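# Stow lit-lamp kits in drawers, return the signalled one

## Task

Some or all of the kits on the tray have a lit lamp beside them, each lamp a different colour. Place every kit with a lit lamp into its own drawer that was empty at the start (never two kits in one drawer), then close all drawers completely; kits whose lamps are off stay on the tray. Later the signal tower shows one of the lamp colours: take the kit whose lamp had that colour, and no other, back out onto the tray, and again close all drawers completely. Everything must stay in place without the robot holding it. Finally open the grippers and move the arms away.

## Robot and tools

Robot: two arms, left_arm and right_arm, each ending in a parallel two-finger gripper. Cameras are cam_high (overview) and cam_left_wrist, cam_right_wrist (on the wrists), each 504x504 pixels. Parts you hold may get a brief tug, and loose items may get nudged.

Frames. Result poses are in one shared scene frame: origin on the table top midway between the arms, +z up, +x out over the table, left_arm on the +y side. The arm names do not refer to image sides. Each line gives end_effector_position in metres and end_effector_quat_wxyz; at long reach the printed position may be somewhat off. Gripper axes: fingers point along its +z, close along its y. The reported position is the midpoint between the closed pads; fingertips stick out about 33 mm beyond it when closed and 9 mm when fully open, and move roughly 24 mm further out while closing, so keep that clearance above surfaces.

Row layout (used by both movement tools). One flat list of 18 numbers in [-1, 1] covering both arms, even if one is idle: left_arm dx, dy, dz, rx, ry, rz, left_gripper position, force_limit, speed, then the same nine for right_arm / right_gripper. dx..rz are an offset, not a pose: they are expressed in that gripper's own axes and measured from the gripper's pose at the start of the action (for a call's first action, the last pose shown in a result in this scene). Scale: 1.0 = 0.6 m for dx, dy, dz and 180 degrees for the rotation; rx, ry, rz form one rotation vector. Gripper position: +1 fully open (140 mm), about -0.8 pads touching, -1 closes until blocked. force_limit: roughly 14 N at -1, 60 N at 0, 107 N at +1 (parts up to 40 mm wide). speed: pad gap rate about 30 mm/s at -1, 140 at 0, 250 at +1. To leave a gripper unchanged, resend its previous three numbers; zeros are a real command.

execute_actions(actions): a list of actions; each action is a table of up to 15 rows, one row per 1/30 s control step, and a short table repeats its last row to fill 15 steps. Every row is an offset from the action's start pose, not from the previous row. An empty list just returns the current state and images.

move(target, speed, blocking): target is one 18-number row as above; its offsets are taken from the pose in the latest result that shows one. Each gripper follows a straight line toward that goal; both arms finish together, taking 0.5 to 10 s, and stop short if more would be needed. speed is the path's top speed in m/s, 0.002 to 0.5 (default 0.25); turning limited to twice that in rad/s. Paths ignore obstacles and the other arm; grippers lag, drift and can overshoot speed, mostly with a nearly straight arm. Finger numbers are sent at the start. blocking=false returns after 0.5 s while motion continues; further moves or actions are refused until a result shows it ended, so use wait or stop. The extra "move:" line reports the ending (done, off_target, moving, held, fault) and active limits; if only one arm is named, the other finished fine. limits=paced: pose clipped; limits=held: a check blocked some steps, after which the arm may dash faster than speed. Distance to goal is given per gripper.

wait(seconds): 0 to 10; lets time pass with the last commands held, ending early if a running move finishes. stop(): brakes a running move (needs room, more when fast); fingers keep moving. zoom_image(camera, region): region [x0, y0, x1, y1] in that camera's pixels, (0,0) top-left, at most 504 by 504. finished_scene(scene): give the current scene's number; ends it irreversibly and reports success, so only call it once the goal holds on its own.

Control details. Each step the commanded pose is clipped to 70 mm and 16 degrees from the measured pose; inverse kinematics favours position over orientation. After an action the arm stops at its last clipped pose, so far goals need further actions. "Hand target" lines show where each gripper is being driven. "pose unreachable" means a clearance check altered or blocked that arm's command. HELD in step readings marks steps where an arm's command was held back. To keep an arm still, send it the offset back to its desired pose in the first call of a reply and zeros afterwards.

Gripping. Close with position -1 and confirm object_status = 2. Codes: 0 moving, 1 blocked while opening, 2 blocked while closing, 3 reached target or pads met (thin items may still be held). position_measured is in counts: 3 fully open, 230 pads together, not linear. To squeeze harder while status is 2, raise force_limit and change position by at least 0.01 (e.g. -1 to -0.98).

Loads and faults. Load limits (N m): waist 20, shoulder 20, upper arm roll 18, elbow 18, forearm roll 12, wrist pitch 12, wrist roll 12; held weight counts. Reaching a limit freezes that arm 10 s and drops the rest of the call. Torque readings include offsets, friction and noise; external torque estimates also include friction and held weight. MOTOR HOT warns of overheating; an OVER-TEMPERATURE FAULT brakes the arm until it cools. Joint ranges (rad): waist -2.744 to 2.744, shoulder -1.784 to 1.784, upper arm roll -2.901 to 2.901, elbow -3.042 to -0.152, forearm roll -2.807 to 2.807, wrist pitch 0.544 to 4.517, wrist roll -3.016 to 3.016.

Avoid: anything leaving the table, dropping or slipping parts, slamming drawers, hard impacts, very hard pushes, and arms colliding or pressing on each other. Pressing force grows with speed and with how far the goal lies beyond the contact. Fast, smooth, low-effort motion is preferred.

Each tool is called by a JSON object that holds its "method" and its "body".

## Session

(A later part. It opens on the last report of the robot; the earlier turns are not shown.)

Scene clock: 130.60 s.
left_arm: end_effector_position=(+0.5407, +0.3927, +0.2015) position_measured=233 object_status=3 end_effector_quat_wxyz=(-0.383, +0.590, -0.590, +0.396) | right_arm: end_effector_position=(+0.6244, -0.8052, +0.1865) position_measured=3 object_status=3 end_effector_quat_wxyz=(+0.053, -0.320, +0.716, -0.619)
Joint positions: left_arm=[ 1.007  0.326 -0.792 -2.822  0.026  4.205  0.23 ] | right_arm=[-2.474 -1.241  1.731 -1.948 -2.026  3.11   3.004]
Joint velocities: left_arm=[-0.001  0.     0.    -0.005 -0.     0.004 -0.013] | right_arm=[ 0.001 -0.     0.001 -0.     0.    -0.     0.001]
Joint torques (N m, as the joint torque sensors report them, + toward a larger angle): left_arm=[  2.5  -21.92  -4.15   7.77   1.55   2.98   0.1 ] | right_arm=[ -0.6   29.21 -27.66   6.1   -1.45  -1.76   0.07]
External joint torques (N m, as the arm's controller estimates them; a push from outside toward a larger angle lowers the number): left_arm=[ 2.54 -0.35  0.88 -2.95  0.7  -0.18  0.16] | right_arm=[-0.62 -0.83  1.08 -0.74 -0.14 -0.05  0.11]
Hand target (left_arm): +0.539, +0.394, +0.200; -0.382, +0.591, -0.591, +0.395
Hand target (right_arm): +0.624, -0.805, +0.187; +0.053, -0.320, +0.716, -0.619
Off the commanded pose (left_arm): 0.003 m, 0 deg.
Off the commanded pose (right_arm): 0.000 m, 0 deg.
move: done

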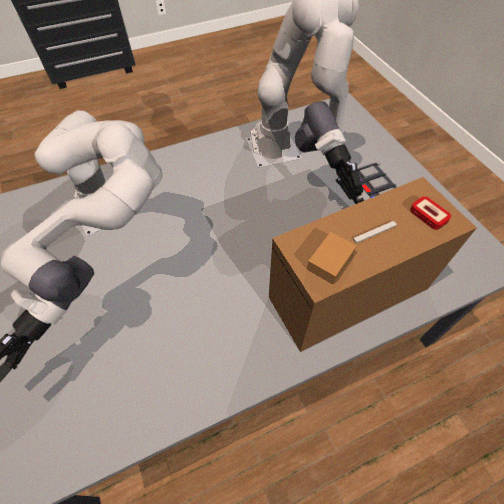

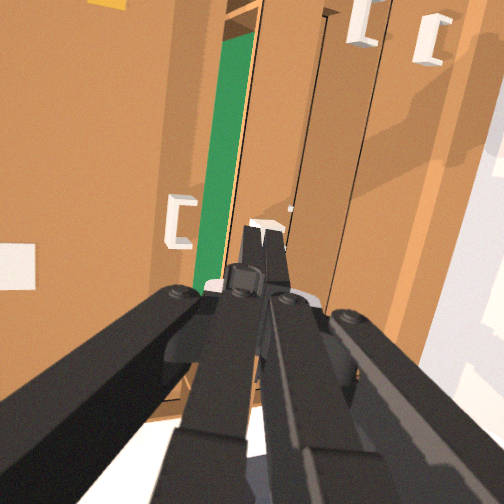

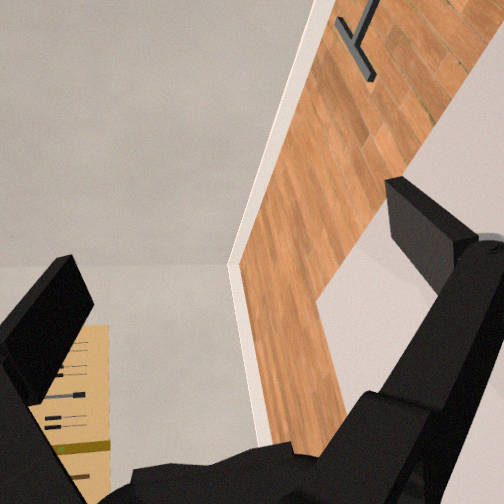

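{"method": "move", "body": {"target": [0,0.033,-0.079,-0.04,0,0,-1,0.5,-0.5,0,0,0,0,0,0,1,0,0], "speed": 0.04}}

Scene clock: 134.47 s.
left_arm: end_effector_position=(+0.4903, +0.3913, +0.2032) position_measured=234 object_status=3 end_effector_quat_wxyz=(-0.348, +0.611, -0.615, +0.358) | right_arm: end_effector_position=(+0.6244, -0.8052, +0.1865) position_measured=3 object_status=3 end_effector_quat_wxyz=(+0.053, -0.320, +0.716, -0.619)
Joint positions: left_arm=[ 1.112 -0.02  -0.829 -2.973  0.2    4.01  -0.069] | right_arm=[-2.474 -1.241  1.731 -1.948 -2.026  3.11   3.004]
Joint velocities: left_arm=[-0.    -0.006  0.007  0.     0.014 -0.006 -0.036] | right_arm=[-0.001  0.    -0.    -0.001 -0.001 -0.    -0.   ]
Joint torques (N m, as the joint torque sensors report them, + toward a larger angle): left_arm=[  1.98 -15.41   1.61  11.06   0.9    2.34   0.51] | right_arm=[ -0.55  29.54 -27.59   6.31  -1.45  -1.79   0.06]
External joint torques (N m, as the arm's controller estimates them; a push from outside toward a larger angle lowers the number): left_arm=[ 1.97 -1.69  1.32 -2.    0.94 -1.03  0.56] | right_arm=[-0.64 -0.54  1.15 -0.54 -0.15 -0.08  0.1 ]
Hand target (left_arm): +0.488, +0.393, +0.200; -0.345, +0.613, -0.616, +0.355
Hand target (right_arm): +0.624, -0.805, +0.187; +0.053, -0.320, +0.716, -0.619
Off the commanded pose (left_arm): 0.002 m, 0 deg.
Off the commanded pose (right_arm): 0.000 m, 0 deg.
move: done

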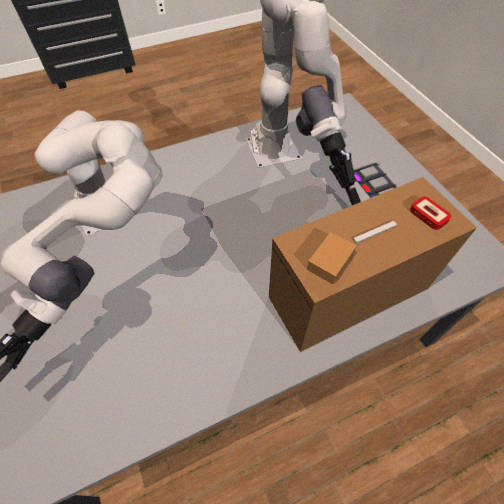

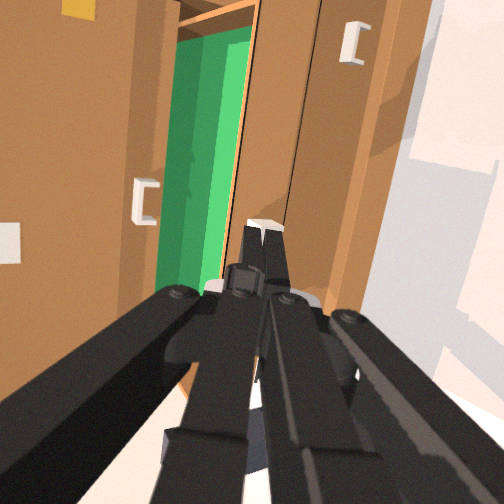

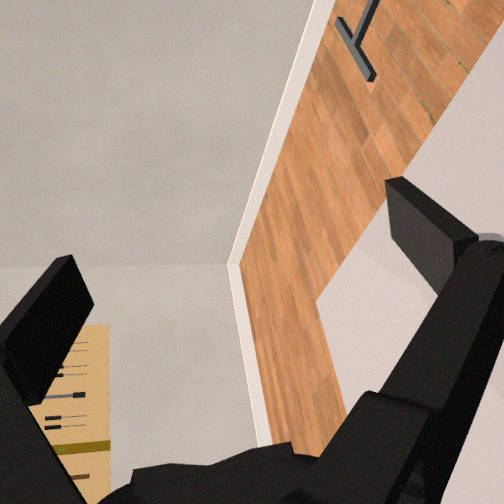

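{"method": "move", "body": {"target": [0,0,0,0,0,0,-0.58,0,0,0,0,0,0,0,0,1,0,0]}}

{"method": "move", "body": {"target": [0,0,-0.05,0,0,0,-0.58,0,0,0,0,0,0,0,0,1,0,0], "speed": 0.06}}

{"method": "move", "body": {"target": [-0.2,-0.075,-0.07,-0.333,0,0,0.2,0,0,0,0,0,0,0,0,1,0,0]}}

Scene clock: 138.63 s.
left_arm: end_effector_position=(+0.4902, +0.3913, +0.2032) position_measured=202 object_status=3 end_effector_quat_wxyz=(-0.347, +0.612, -0.614, +0.358) | right_arm: end_effector_position=(+0.6244, -0.8052, +0.1865) position_measured=3 object_status=3 end_effector_quat_wxyz=(+0.053, -0.320, +0.716, -0.619)
Joint positions: left_arm=[ 1.112 -0.021 -0.828 -2.973  0.202  4.009 -0.074] | right_arm=[-2.474 -1.241  1.731 -1.948 -2.026  3.11   3.004]
Joint velocities: left_arm=[-0.    -0.    -0.002  0.    -0.001  0.     0.004] | right_arm=[ 0.002 -0.    -0.001  0.001  0.    -0.     0.001]
Joint torques (N m, as the joint torque sensors report them, + toward a larger angle): left_arm=[  1.21 -13.09   0.25  12.94  -0.46   3.4    0.24] | right_arm=[ -0.61  29.37 -27.75   6.2   -1.45  -1.8    0.07]
External joint torques (N m, as the arm's controller estimates them; a push from outside toward a larger angle lowers the number): left_arm=[ 1.23  0.67 -0.03 -0.12 -0.43  0.03  0.29] | right_arm=[-0.65 -0.68  1.   -0.64 -0.15 -0.08  0.11]
Hand target (left_arm): +0.490, +0.391, +0.203; -0.347, +0.611, -0.615, +0.358
Hand target (right_arm): +0.624, -0.805, +0.187; +0.053, -0.320, +0.716, -0.619
Off the commanded pose (left_arm): 0.000 m, 0 deg.
Off the commanded pose (right_arm): 0.000 m, 0 deg.
move: done

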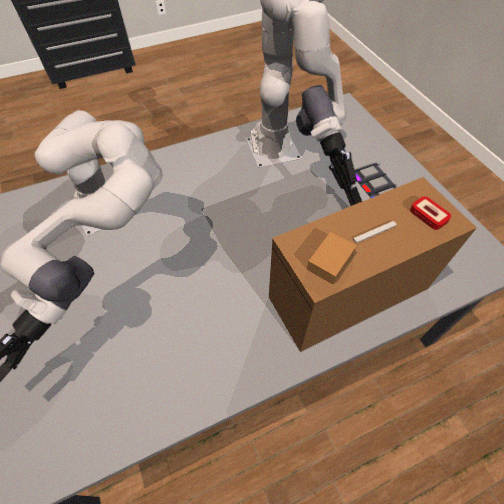

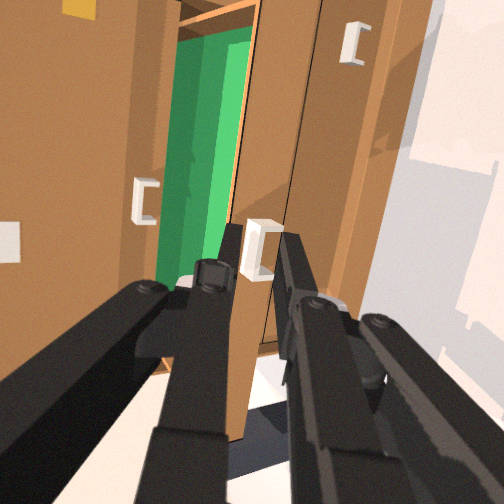

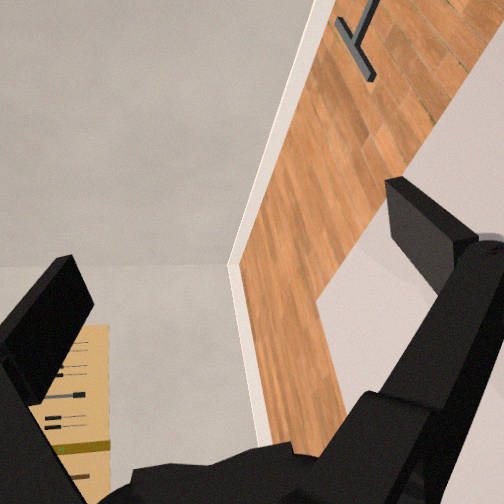

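Scene clock: 139.90 s.
left_arm: end_effector_position=(+0.4670, +0.3943, +0.2194) position_measured=202 object_status=3 end_effector_quat_wxyz=(-0.347, +0.602, -0.627, +0.353) | right_arm: end_effector_position=(+0.6244, -0.8052, +0.1865) position_measured=3 object_status=3 end_effector_quat_wxyz=(+0.053, -0.320, +0.716, -0.619)
Joint positions: left_arm=[ 1.175 -0.211 -0.78  -3.025  0.454  3.981 -0.279] | right_arm=[-2.474 -1.241  1.731 -1.948 -2.026  3.11   3.004]
Joint velocities: left_arm=[ 0.103 -0.053 -0.084 -0.002  0.074 -0.011 -0.115] | right_arm=[-0.    -0.001 -0.002  0.    -0.001  0.     0.002]
Joint torques (N m, as the joint torque sensors report them, + toward a larger angle): left_arm=[  1.8  -10.14   0.86  13.2    0.34   2.78  -0.14] | right_arm=[ -0.61  29.11 -27.52   6.27  -1.41  -1.81   0.04]
External joint torques (N m, as the arm's controller estimates them; a push from outside toward a larger angle lowers the number): left_arm=[ 1.87 -0.33 -2.11 -1.19  1.09 -0.53 -0.1 ] | right_arm=[-0.49 -1.01  1.43 -0.53 -0.09 -0.07  0.08]
Hand target (left_arm): +0.465, +0.393, +0.217; -0.339, +0.611, -0.620, +0.356
Hand target (right_arm): +0.624, -0.805, +0.187; +0.053, -0.320, +0.716, -0.619
Off the commanded pose (left_arm): 0.004 m, 2 deg.
Off the commanded pose (right_arm): 0.000 m, 0 deg.
joint sent to its limit (left arm) — the command would take joint 4 (elbow) past its lower limit, so that joint was sent only as far as its limit.
move: off_target (left_arm)

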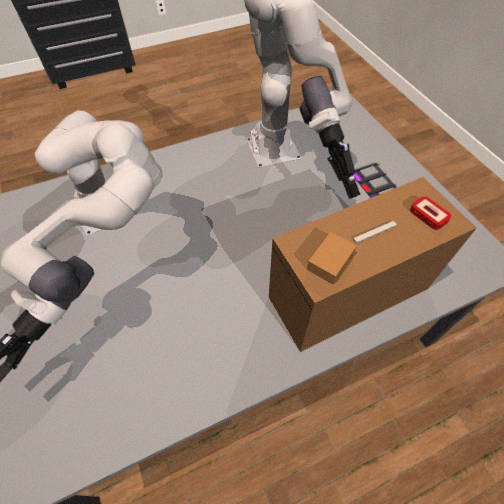

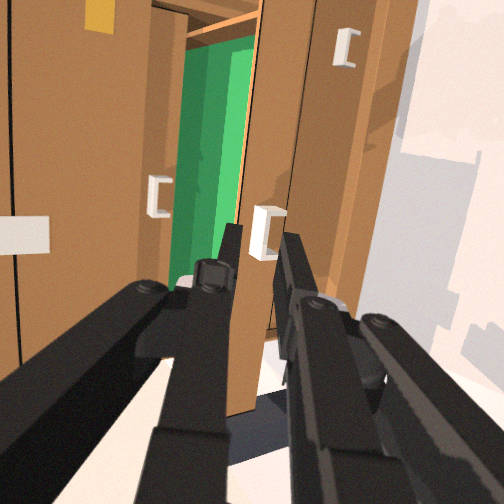

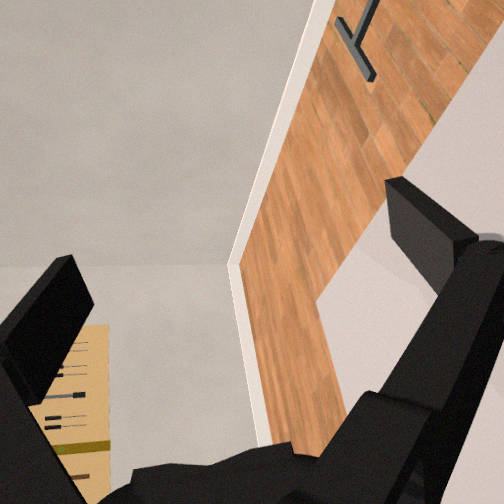

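Scene clock: 144.10 s.
left_arm: end_effector_position=(+0.4540, +0.5253, +0.2899) position_measured=104 object_status=3 end_effector_quat_wxyz=(-0.017, +0.706, -0.707, -0.017) | right_arm: end_effector_position=(+0.6244, -0.8052, +0.1865) position_measured=3 object_status=3 end_effector_quat_wxyz=(+0.053, -0.320, +0.716, -0.619)
Joint positions: left_arm=[-0.957 -0.35   1.225 -1.99   0.391  1.852  0.004] | right_arm=[-2.474 -1.241  1.731 -1.948 -2.026  3.11   3.004]
Joint velocities: left_arm=[-0.005 -0.001  0.005  0.002  0.    -0.01   0.028] | right_arm=[-0.    -0.001 -0.     0.    -0.    -0.001 -0.001]
Joint torques (N m, as the joint torque sensors report them, + toward a larger angle): left_arm=[ -1.21   0.3  -11.32  24.37   1.02   1.98   0.32] | right_arm=[ -0.57  29.29 -27.39   6.29  -1.46  -1.79   0.07]
External joint torques (N m, as the arm's controller estimates them; a push from outside toward a larger angle lowers the number): left_arm=[-1.24 -0.69 -0.96  1.11  0.17 -0.53  0.32] | right_arm=[-0.52 -0.73  1.35 -0.48 -0.15 -0.07  0.11]
Hand target (left_arm): +0.453, +0.526, +0.291; -0.016, +0.702, -0.712, -0.017
Hand target (right_arm): +0.624, -0.805, +0.187; +0.053, -0.320, +0.716, -0.619
Off the commanded pose (left_arm): 0.015 m, 3 deg.
Off the commanded pose (right_arm): 0.000 m, 0 deg.
move: off_target (left_arm); limits=paced

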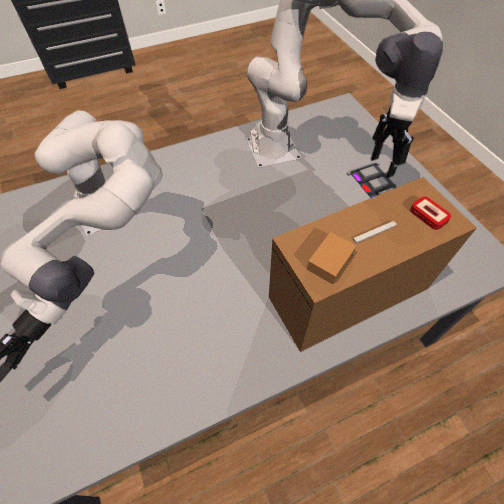

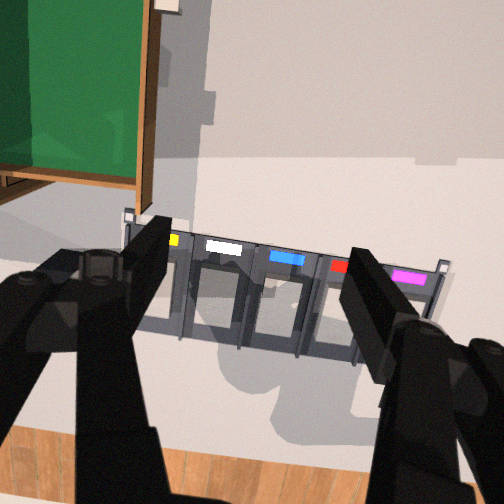

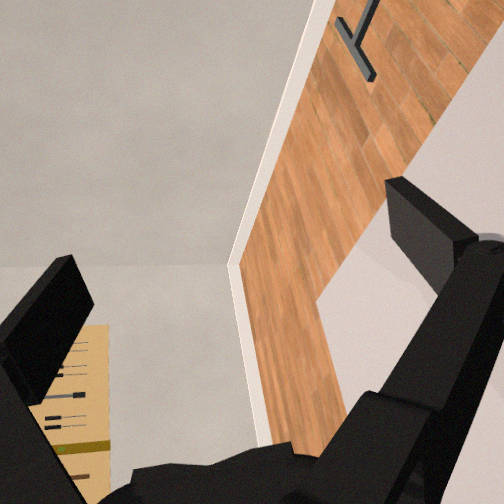

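{"method": "move", "body": {"target": [-0.218,0.07,0.317,0,0.015,0,0.0,0,0,0,0,0,0,0,0,1,0,0]}}

Scene clock: 148.33 s.
left_arm: end_effector_position=(+0.4119, +0.6627, +0.1043) position_measured=129 object_status=3 end_effector_quat_wxyz=(+0.002, +0.708, -0.706, -0.001) | right_arm: end_effector_position=(+0.6244, -0.8052, +0.1865) position_measured=3 object_status=3 end_effector_quat_wxyz=(+0.053, -0.320, +0.716, -0.619)
Joint positions: left_arm=[-1.226 -0.528  1.855 -2.141  0.637  2.192  0.124] | right_arm=[-2.474 -1.241  1.731 -1.948 -2.026  3.11   3.004]
Joint velocities: left_arm=[ 0.    -0.004  0.002  0.003  0.008  0.005  0.004] | right_arm=[ 0.001 -0.    -0.     0.001  0.001 -0.     0.001]
Joint torques (N m, as the joint torque sensors report them, + toward a larger angle): left_arm=[ -0.79  18.34 -15.15  20.38   1.52   2.88   0.29] | right_arm=[ -0.39  29.27 -27.76   6.42  -1.47  -1.77   0.07]
External joint torques (N m, as the arm's controller estimates them; a push from outside toward a larger angle lowers the number): left_arm=[-0.73 -3.32  0.04  0.93  0.88  0.39  0.29] | right_arm=[-0.44 -0.8   0.99 -0.44 -0.16 -0.06  0.11]
Hand target (left_arm): +0.414, +0.664, +0.105; -0.001, +0.706, -0.708, -0.000
Hand target (right_arm): +0.624, -0.805, +0.187; +0.053, -0.320, +0.716, -0.619
Off the commanded pose (left_arm): 0.003 m, 0 deg.
Off the commanded pose (right_arm): 0.000 m, 0 deg.
move: done

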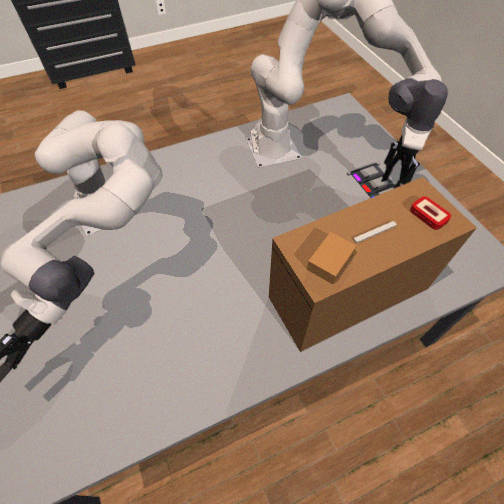

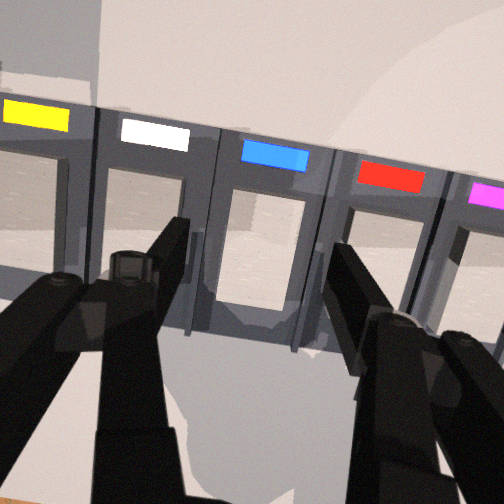

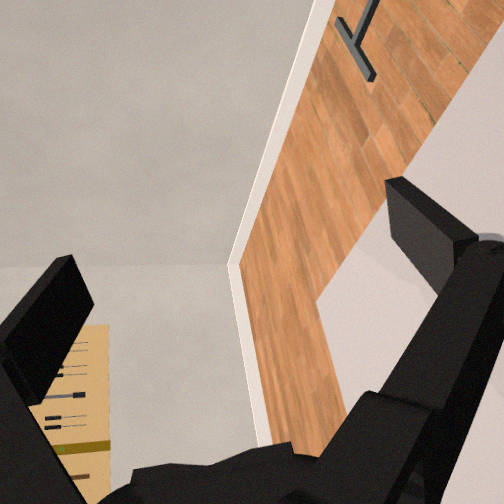

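{"method": "move", "body": {"target": [-0.02,0,0.06,0,0,0,-0.12,0,0,0,0,0,0,0,0,1,0,0], "speed": 0.08}}

Scene clock: 151.90 s.
left_arm: end_effector_position=(+0.4101, +0.6726, +0.0676) position_measured=144 object_status=3 end_effector_quat_wxyz=(+0.005, +0.707, -0.707, +0.000) | right_arm: end_effector_position=(+0.6244, -0.8052, +0.1865) position_measured=3 object_status=3 end_effector_quat_wxyz=(+0.053, -0.320, +0.716, -0.619)
Joint positions: left_arm=[-1.309 -0.581  1.974 -2.135  0.698  2.243  0.112] | right_arm=[-2.474 -1.241  1.731 -1.948 -2.026  3.11   3.004]
Joint velocities: left_arm=[-0.005 -0.001  0.006 -0.     0.     0.01  -0.003] | right_arm=[-0.     0.    -0.    -0.     0.002  0.     0.   ]
Joint torques (N m, as the joint torque sensors report them, + toward a larger angle): left_arm=[ -1.93  24.13 -15.63  18.45   1.48   2.83  -0.13] | right_arm=[ -0.63  29.54 -27.42   6.45  -1.46  -1.78   0.06]
External joint torques (N m, as the arm's controller estimates them; a push from outside toward a larger angle lowers the number): left_arm=[-2.06 -1.45  0.12 -0.01  0.87  0.36 -0.13] | right_arm=[-0.63 -0.53  1.32 -0.35 -0.16 -0.06  0.1 ]
Hand target (left_arm): +0.412, +0.674, +0.068; +0.002, +0.708, -0.706, -0.000
Hand target (right_arm): +0.624, -0.805, +0.187; +0.053, -0.320, +0.716, -0.619
Off the commanded pose (left_arm): 0.003 m, 0 deg.
Off the commanded pose (right_arm): 0.000 m, 0 deg.
move: done

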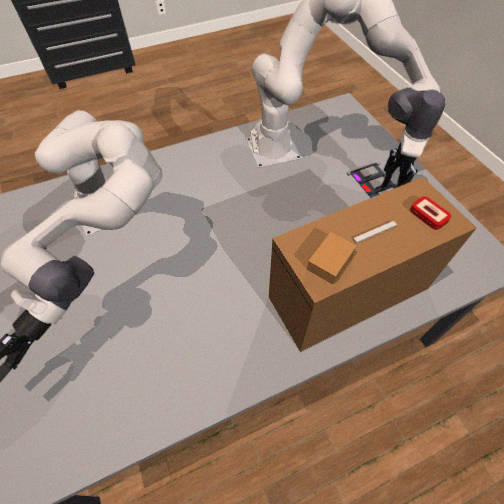

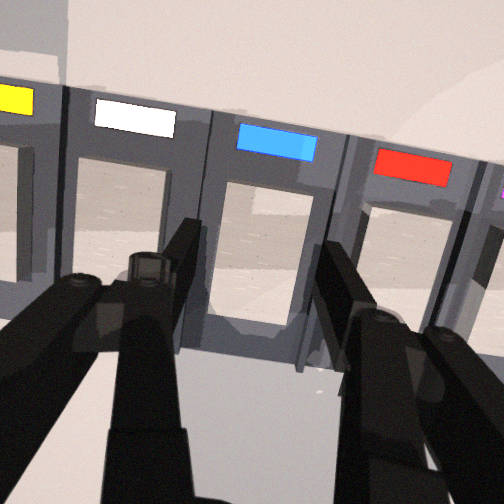

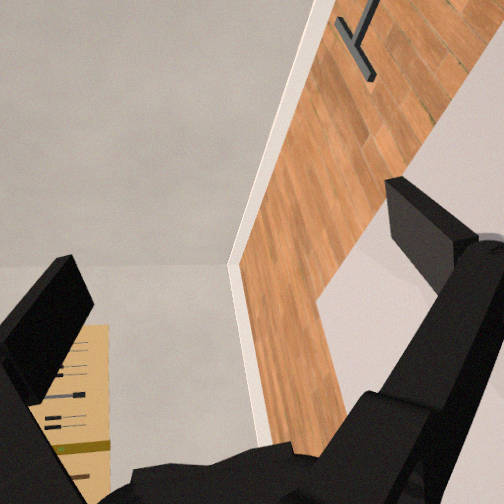

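{"method": "move", "body": {"target": [0,0,0.039,0,0,0,-0.2,0,0,0,0,0,0,0,0,1,0,0], "speed": 0.03}}

{"method": "move", "body": {"target": [0,0,0,0,0,0,-1,0,0,0,0,0,0,0,0,1,0,0]}}

Scene clock: 154.93 s.
left_arm: end_effector_position=(+0.4098, +0.6731, +0.0456) position_measured=154 object_status=3 end_effector_quat_wxyz=(+0.006, +0.707, -0.707, +0.000) | right_arm: end_effector_position=(+0.6244, -0.8052, +0.1865) position_measured=3 object_status=3 end_effector_quat_wxyz=(+0.053, -0.320, +0.716, -0.619)
Joint positions: left_arm=[-1.358 -0.605  2.039 -2.137  0.729  2.28   0.096] | right_arm=[-2.474 -1.241  1.731 -1.948 -2.026  3.11   3.004]
Joint velocities: left_arm=[-0.007 -0.     0.012 -0.    -0.     0.011 -0.007] | right_arm=[-0.     0.    -0.001 -0.001 -0.     0.001  0.003]
Joint torques (N m, as the joint torque sensors report them, + toward a larger angle): left_arm=[ -0.23  24.89 -16.29  16.22   1.47   2.81  -0.1 ] | right_arm=[ -0.45  29.28 -27.73   6.03  -1.44  -1.77   0.06]
External joint torques (N m, as the arm's controller estimates them; a push from outside toward a larger angle lowers the number): left_arm=[-0.38 -2.58 -0.4  -1.71  0.88  0.33 -0.1 ] | right_arm=[-0.39 -0.76  1.02 -0.72 -0.13 -0.06  0.1 ]
Hand target (left_arm): +0.410, +0.672, +0.044; +0.005, +0.707, -0.707, +0.000
Hand target (right_arm): +0.624, -0.805, +0.187; +0.053, -0.320, +0.716, -0.619
Off the commanded pose (left_arm): 0.002 m, 0 deg.
Off the commanded pose (right_arm): 0.000 m, 0 deg.
move: done

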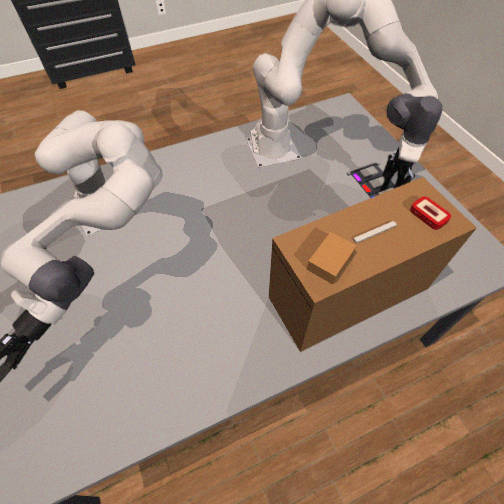

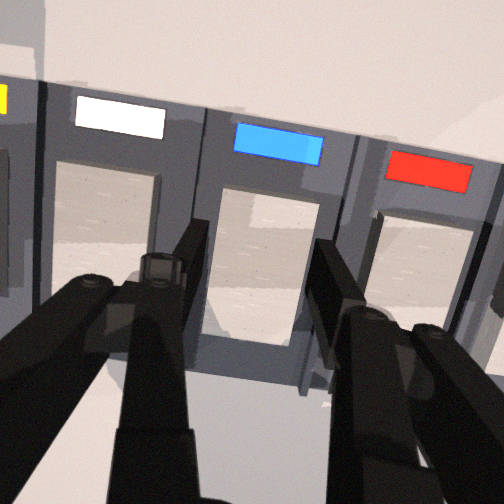

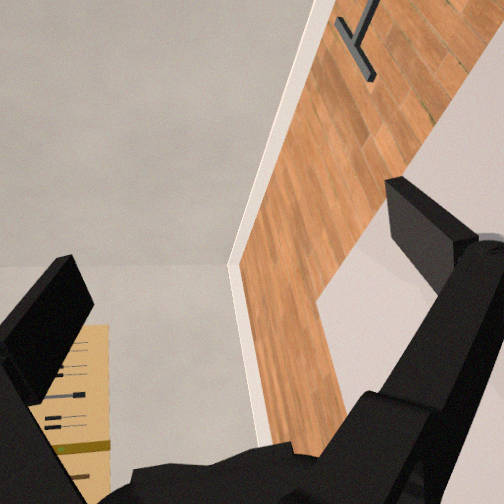

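Scene clock: 155.43 s.
left_arm: end_effector_position=(+0.4111, +0.6732, +0.0464) position_measured=173 object_status=2 end_effector_quat_wxyz=(+0.005, +0.707, -0.708, +0.001) | right_arm: end_effector_position=(+0.6244, -0.8052, +0.1865) position_measured=3 object_status=3 end_effector_quat_wxyz=(+0.053, -0.320, +0.716, -0.619)
Joint positions: left_arm=[-1.358 -0.605  2.038 -2.137  0.729  2.282  0.096] | right_arm=[-2.474 -1.241  1.731 -1.948 -2.026  3.11   3.004]
Joint velocities: left_arm=[-0.001  0.    -0.     0.001 -0.    -0.     0.001] | right_arm=[ 0.     0.    -0.     0.    -0.     0.001  0.001]
Joint torques (N m, as the joint torque sensors report them, + toward a larger angle): left_arm=[  0.47  25.1  -16.03  16.77   0.44   2.11   0.17] | right_arm=[ -0.2   29.47 -27.68   6.42  -1.46  -1.78   0.08]
External joint torques (N m, as the arm's controller estimates them; a push from outside toward a larger angle lowers the number): left_arm=[ 0.59 -2.33  0.03 -1.03 -0.16 -0.37  0.17] | right_arm=[-0.27 -0.58  1.08 -0.43 -0.15 -0.06  0.12]
Hand target (left_arm): +0.410, +0.673, +0.046; +0.006, +0.707, -0.707, +0.000
Hand target (right_arm): +0.624, -0.805, +0.187; +0.053, -0.320, +0.716, -0.619
Off the commanded pose (left_arm): 0.002 m, 0 deg.
Off the commanded pose (right_arm): 0.000 m, 0 deg.
move: done

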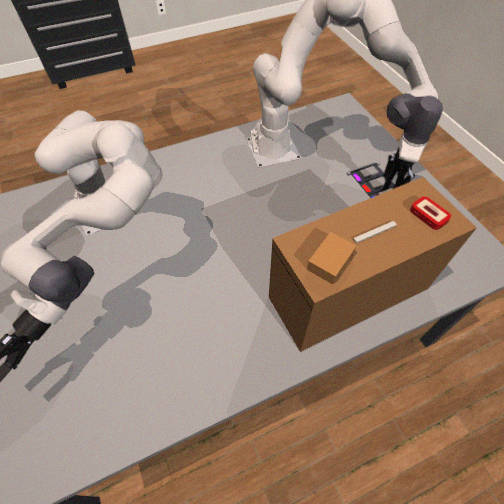

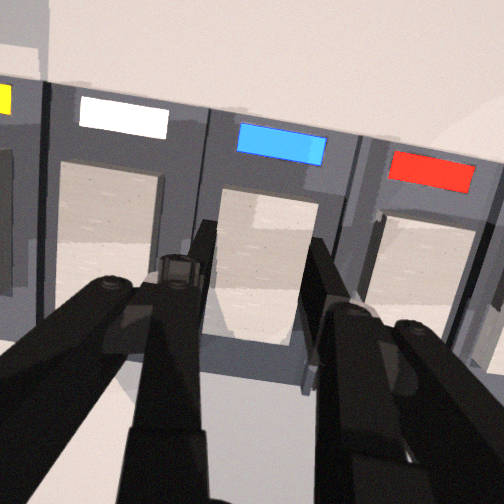

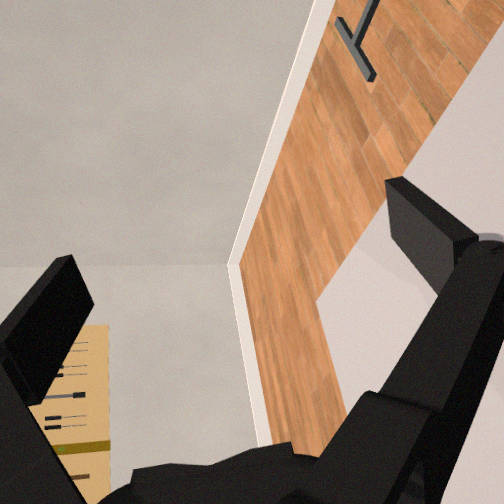

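{"method": "move", "body": {"target": [0,0,-0.1,0,0,0,-1,0,0,0,0,0,0,0,0,1,0,0], "speed": 0.12}}

{"method": "move", "body": {"target": [0.22,-0.17,-0.3,0,0,0.5,-1,0,0,0,0,0,0,0,0,1,0,0]}}

Scene clock: 161.70 s.
left_arm: end_effector_position=(+0.4109, +0.6742, +0.1052) position_measured=173 object_status=2 end_effector_quat_wxyz=(+0.004, +0.708, -0.706, -0.001) | right_arm: end_effector_position=(+0.6244, -0.8052, +0.1865) position_measured=3 object_status=3 end_effector_quat_wxyz=(+0.053, -0.320, +0.716, -0.619)
Joint positions: left_arm=[-1.236 -0.533  1.878 -2.118  0.632  2.181  0.149] | right_arm=[-2.474 -1.241  1.731 -1.948 -2.026  3.11   3.004]
Joint velocities: left_arm=[ 0.002 -0.004 -0.005 -0.001 -0.001 -0.013  0.013] | right_arm=[ 0.     0.     0.001  0.    -0.002 -0.    -0.001]
Joint torques (N m, as the joint torque sensors report them, + toward a larger angle): left_arm=[  2.96  19.91 -18.13  20.06  -0.26   2.06   0.24] | right_arm=[ -0.43  29.33 -27.45   6.32  -1.45  -1.79   0.09]
External joint torques (N m, as the arm's controller estimates them; a push from outside toward a larger angle lowers the number): left_arm=[ 3.02 -2.8  -2.86  0.53 -0.91 -0.42  0.24] | right_arm=[-0.46 -0.71  1.24 -0.5  -0.14 -0.08  0.13]
Hand target (left_arm): +0.410, +0.674, +0.106; +0.005, +0.707, -0.707, +0.000
Hand target (right_arm): +0.624, -0.805, +0.187; +0.053, -0.320, +0.716, -0.619
Off the commanded pose (left_arm): 0.001 m, 0 deg.
Off the commanded pose (right_arm): 0.000 m, 0 deg.
move: done

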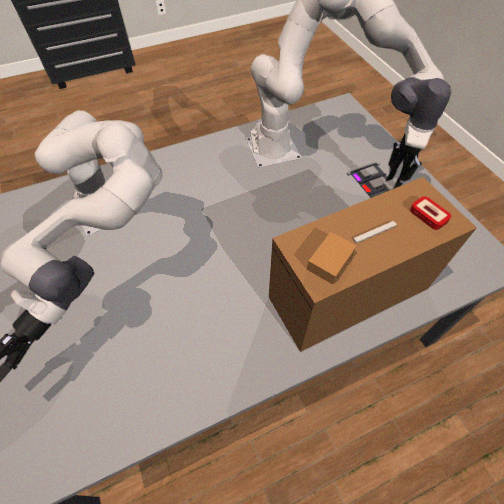

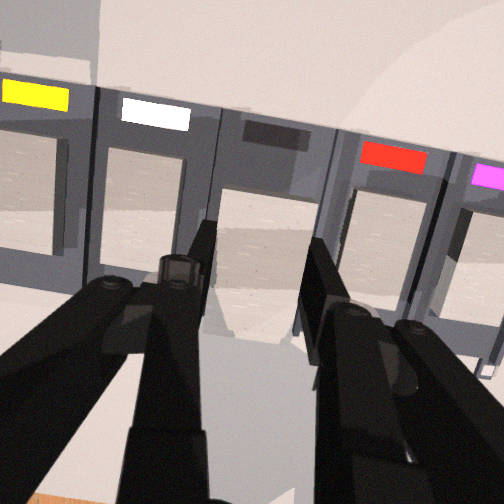

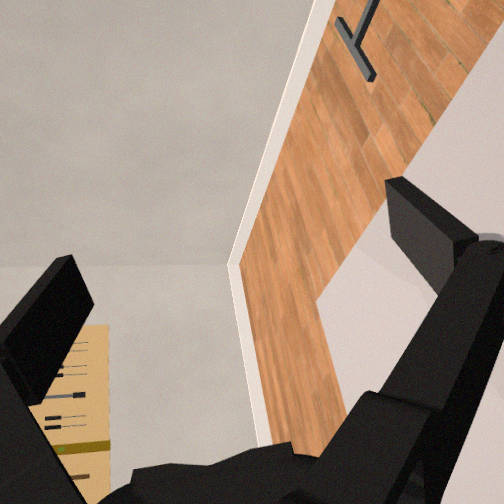

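Scene clock: 165.73 s.
left_arm: end_effector_position=(+0.5123, +0.5487, +0.2886) position_measured=173 object_status=2 end_effector_quat_wxyz=(+0.001, -0.017, +1.000, -0.005) | right_arm: end_effector_position=(+0.6244, -0.8052, +0.1865) position_measured=3 object_status=3 end_effector_quat_wxyz=(+0.053, -0.320, +0.716, -0.619)
Joint positions: left_arm=[-1.491 -0.885  1.432 -1.69   0.865  1.546  1.302] | right_arm=[-2.474 -1.241  1.731 -1.948 -2.026  3.11   3.004]
Joint velocities: left_arm=[ 0.001  0.    -0.001  0.003 -0.    -0.001  0.029] | right_arm=[-0.001  0.002 -0.    -0.001  0.    -0.    -0.   ]
Joint torques (N m, as the joint torque sensors report them, + toward a larger angle): left_arm=[ -1.52  24.8  -26.67  15.75   1.39   2.15   0.31] | right_arm=[ -0.45  29.5  -27.34   6.36  -1.45  -1.77   0.05]
External joint torques (N m, as the arm's controller estimates them; a push from outside toward a larger angle lowers the number): left_arm=[-1.72 -2.13 -2.25  0.68  0.6  -0.3   0.31] | right_arm=[-0.36 -0.61  1.48 -0.4  -0.14 -0.06  0.09]
Hand target (left_arm): +0.513, +0.549, +0.290; +0.002, -0.010, +1.000, -0.004
Hand target (right_arm): +0.624, -0.805, +0.187; +0.053, -0.320, +0.716, -0.619
Off the commanded pose (left_arm): 0.007 m, 2 deg.
Off the commanded pose (right_arm): 0.000 m, 0 deg.
move: off_target (left_arm)

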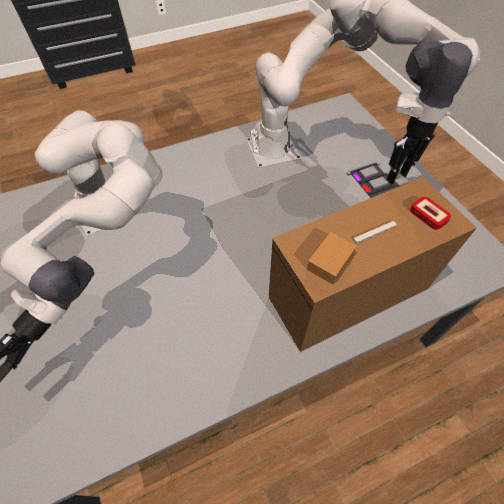

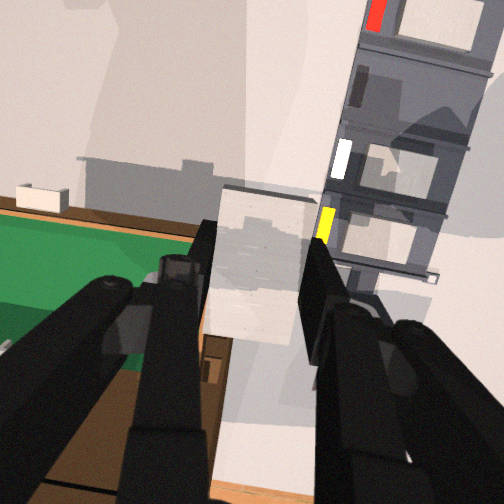

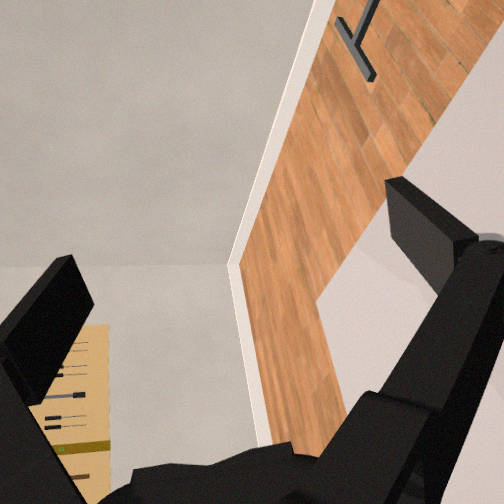

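{"method": "move", "body": {"target": [-0.08,-0.248,0.035,0,0,0.011,-1,0,0,0,0,0,0,0,0,1,0,0], "speed": 0.15}}

Scene clock: 169.20 s.
left_arm: end_effector_position=(+0.5634, +0.4005, +0.2720) position_measured=173 object_status=2 end_effector_quat_wxyz=(+0.003, +0.008, +1.000, -0.005) | right_arm: end_effector_position=(+0.6244, -0.8052, +0.1865) position_measured=3 object_status=3 end_effector_quat_wxyz=(+0.053, -0.320, +0.716, -0.619)
Joint positions: left_arm=[-1.818 -0.849  1.54  -1.639  0.842  1.603  1.133] | right_arm=[-2.474 -1.241  1.731 -1.948 -2.026  3.11   3.004]
Joint velocities: left_arm=[ 0.001  0.001  0.001  0.002  0.     0.002 -0.027] | right_arm=[-0.001  0.002  0.001  0.    -0.     0.    -0.002]
Joint torques (N m, as the joint torque sensors report them, + toward a larger angle): left_arm=[ -0.07  27.39 -26.05  16.94  -0.32   2.87  -0.13] | right_arm=[ -0.55  29.38 -27.45   6.14  -1.43  -1.79   0.05]
External joint torques (N m, as the arm's controller estimates them; a push from outside toward a larger angle lowers the number): left_arm=[-0.18 -1.81 -2.29  1.14 -1.12  0.42 -0.13] | right_arm=[-0.44 -0.73  1.36 -0.62 -0.12 -0.07  0.09]
Hand target (left_arm): +0.565, +0.399, +0.273; +0.005, +0.001, +1.000, -0.007
Hand target (right_arm): +0.624, -0.805, +0.187; +0.053, -0.320, +0.716, -0.619
Off the commanded pose (left_arm): 0.003 m, 1 deg.
Off the commanded pose (right_arm): 0.000 m, 0 deg.
move: done

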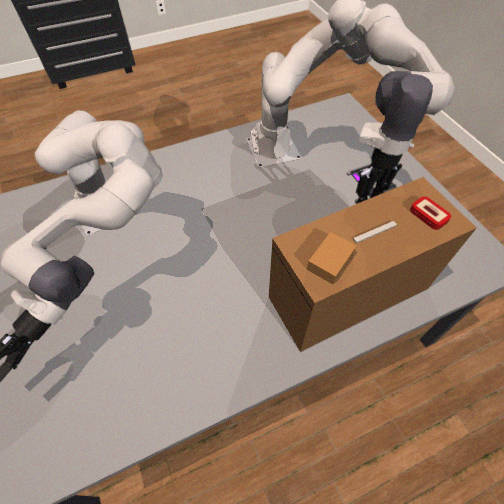

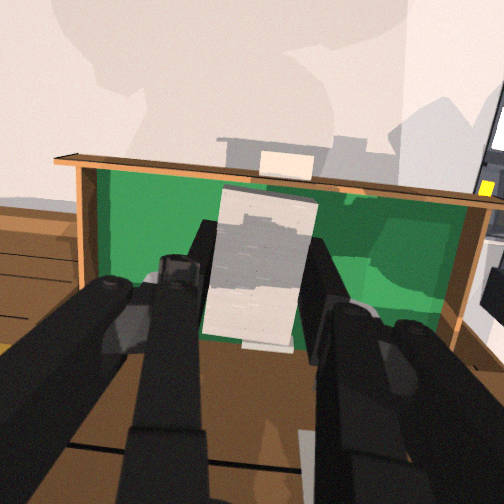

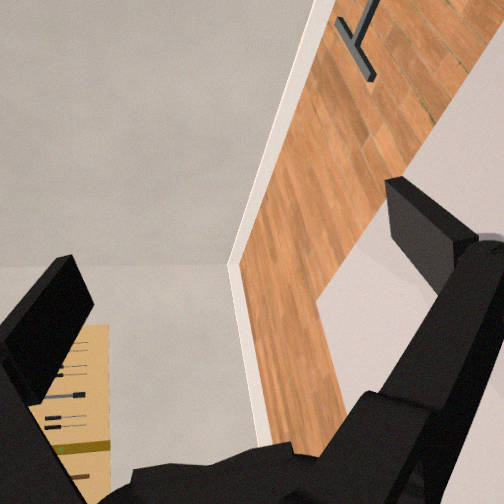

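{"method": "move", "body": {"target": [-0.022,0,0.04,0,0,0,-1,0,0,0,0,0,0,0,0,1,0,0], "speed": 0.04}}

Scene clock: 171.90 s.
left_arm: end_effector_position=(+0.5738, +0.3995, +0.2476) position_measured=173 object_status=2 end_effector_quat_wxyz=(-0.000, +0.006, +1.000, -0.005) | right_arm: end_effector_position=(+0.6244, -0.8052, +0.1865) position_measured=3 object_status=3 end_effector_quat_wxyz=(+0.053, -0.320, +0.716, -0.619)
Joint positions: left_arm=[-1.862 -0.875  1.593 -1.631  0.866  1.63   1.126] | right_arm=[-2.474 -1.241  1.731 -1.948 -2.026  3.11   3.004]
Joint velocities: left_arm=[-0.002  0.002  0.001  0.004  0.004  0.009  0.001] | right_arm=[ 0.     0.001  0.002 -0.    -0.001  0.     0.   ]
Joint torques (N m, as the joint torque sensors report them, + toward a larger angle): left_arm=[ -1.34  27.84 -25.28  17.     1.63   2.82   0.28] | right_arm=[ -0.78  29.32 -27.58   6.21  -1.45  -1.79   0.04]
External joint torques (N m, as the arm's controller estimates them; a push from outside toward a larger angle lowers the number): left_arm=[-1.32 -3.33 -0.97  1.55  0.85  0.37  0.28] | right_arm=[-0.73 -0.73  1.16 -0.57 -0.14 -0.08  0.08]
Hand target (left_arm): +0.577, +0.400, +0.248; +0.003, +0.008, +1.000, -0.005
Hand target (right_arm): +0.624, -0.805, +0.187; +0.053, -0.320, +0.716, -0.619
Off the commanded pose (left_arm): 0.003 m, 0 deg.
Off the commanded pose (right_arm): 0.000 m, 0 deg.
move: done

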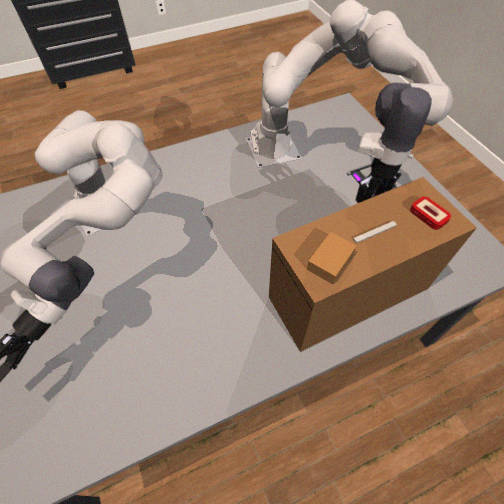

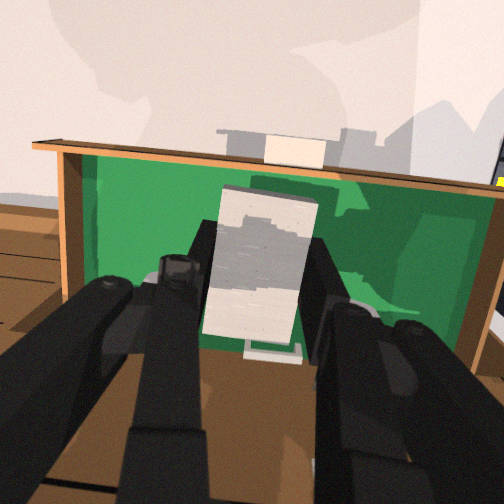

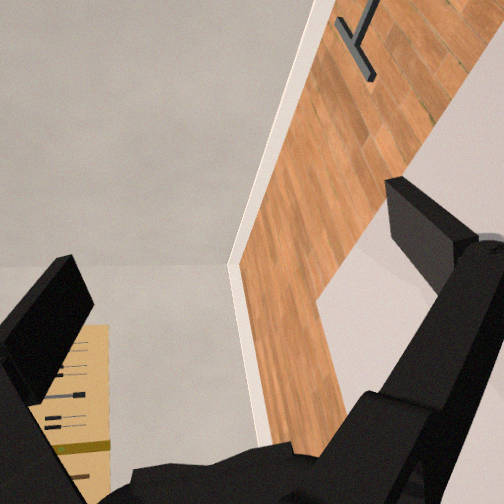

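{"method": "move", "body": {"target": [0,0,0.045,0,0,0,-1,0,0,0,0,0,0,0,0,1,0,0], "speed": 0.02}}

Scene clock: 176.07 s.
left_arm: end_effector_position=(+0.5728, +0.3972, +0.2214) position_measured=173 object_status=2 end_effector_quat_wxyz=(-0.002, +0.009, +1.000, -0.006) | right_arm: end_effector_position=(+0.6244, -0.8052, +0.1865) position_measured=3 object_status=3 end_effector_quat_wxyz=(+0.053, -0.320, +0.716, -0.619)
Joint positions: left_arm=[-1.86  -0.885  1.625 -1.676  0.878  1.68   1.119] | right_arm=[-2.474 -1.241  1.731 -1.948 -2.026  3.11   3.004]
Joint velocities: left_arm=[ 0.001  0.002  0.004 -0.001  0.     0.013 -0.001] | right_arm=[ 0.001  0.    -0.    -0.001 -0.    -0.001 -0.001]
Joint torques (N m, as the joint torque sensors report them, + toward a larger angle): left_arm=[  1.44  28.77 -25.8   13.99   1.55   2.82  -0.19] | right_arm=[ -0.55  29.21 -27.54   6.06  -1.46  -1.81   0.03]
External joint torques (N m, as the arm's controller estimates them; a push from outside toward a larger angle lowers the number): left_arm=[ 1.53 -2.46 -1.11 -1.42  0.79  0.38 -0.18] | right_arm=[-0.62 -0.86  1.23 -0.78 -0.16 -0.09  0.07]
Hand target (left_arm): +0.574, +0.399, +0.221; -0.000, +0.006, +1.000, -0.005
Hand target (right_arm): +0.624, -0.805, +0.187; +0.053, -0.320, +0.716, -0.619
Off the commanded pose (left_arm): 0.002 m, 0 deg.
Off the commanded pose (right_arm): 0.000 m, 0 deg.
move: done

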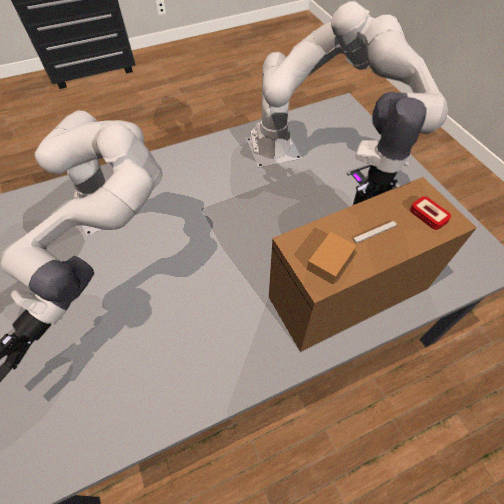

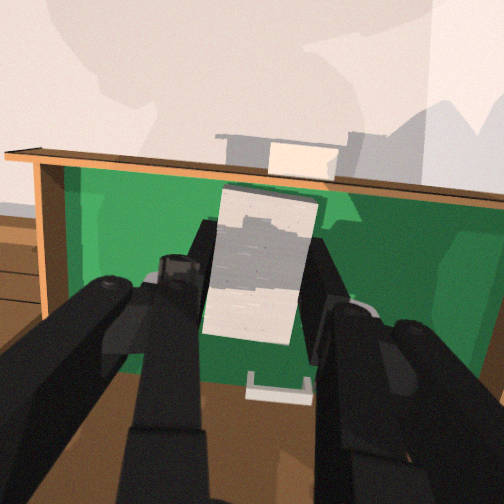

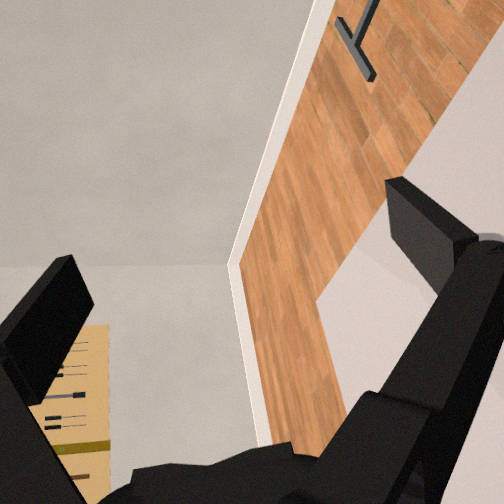

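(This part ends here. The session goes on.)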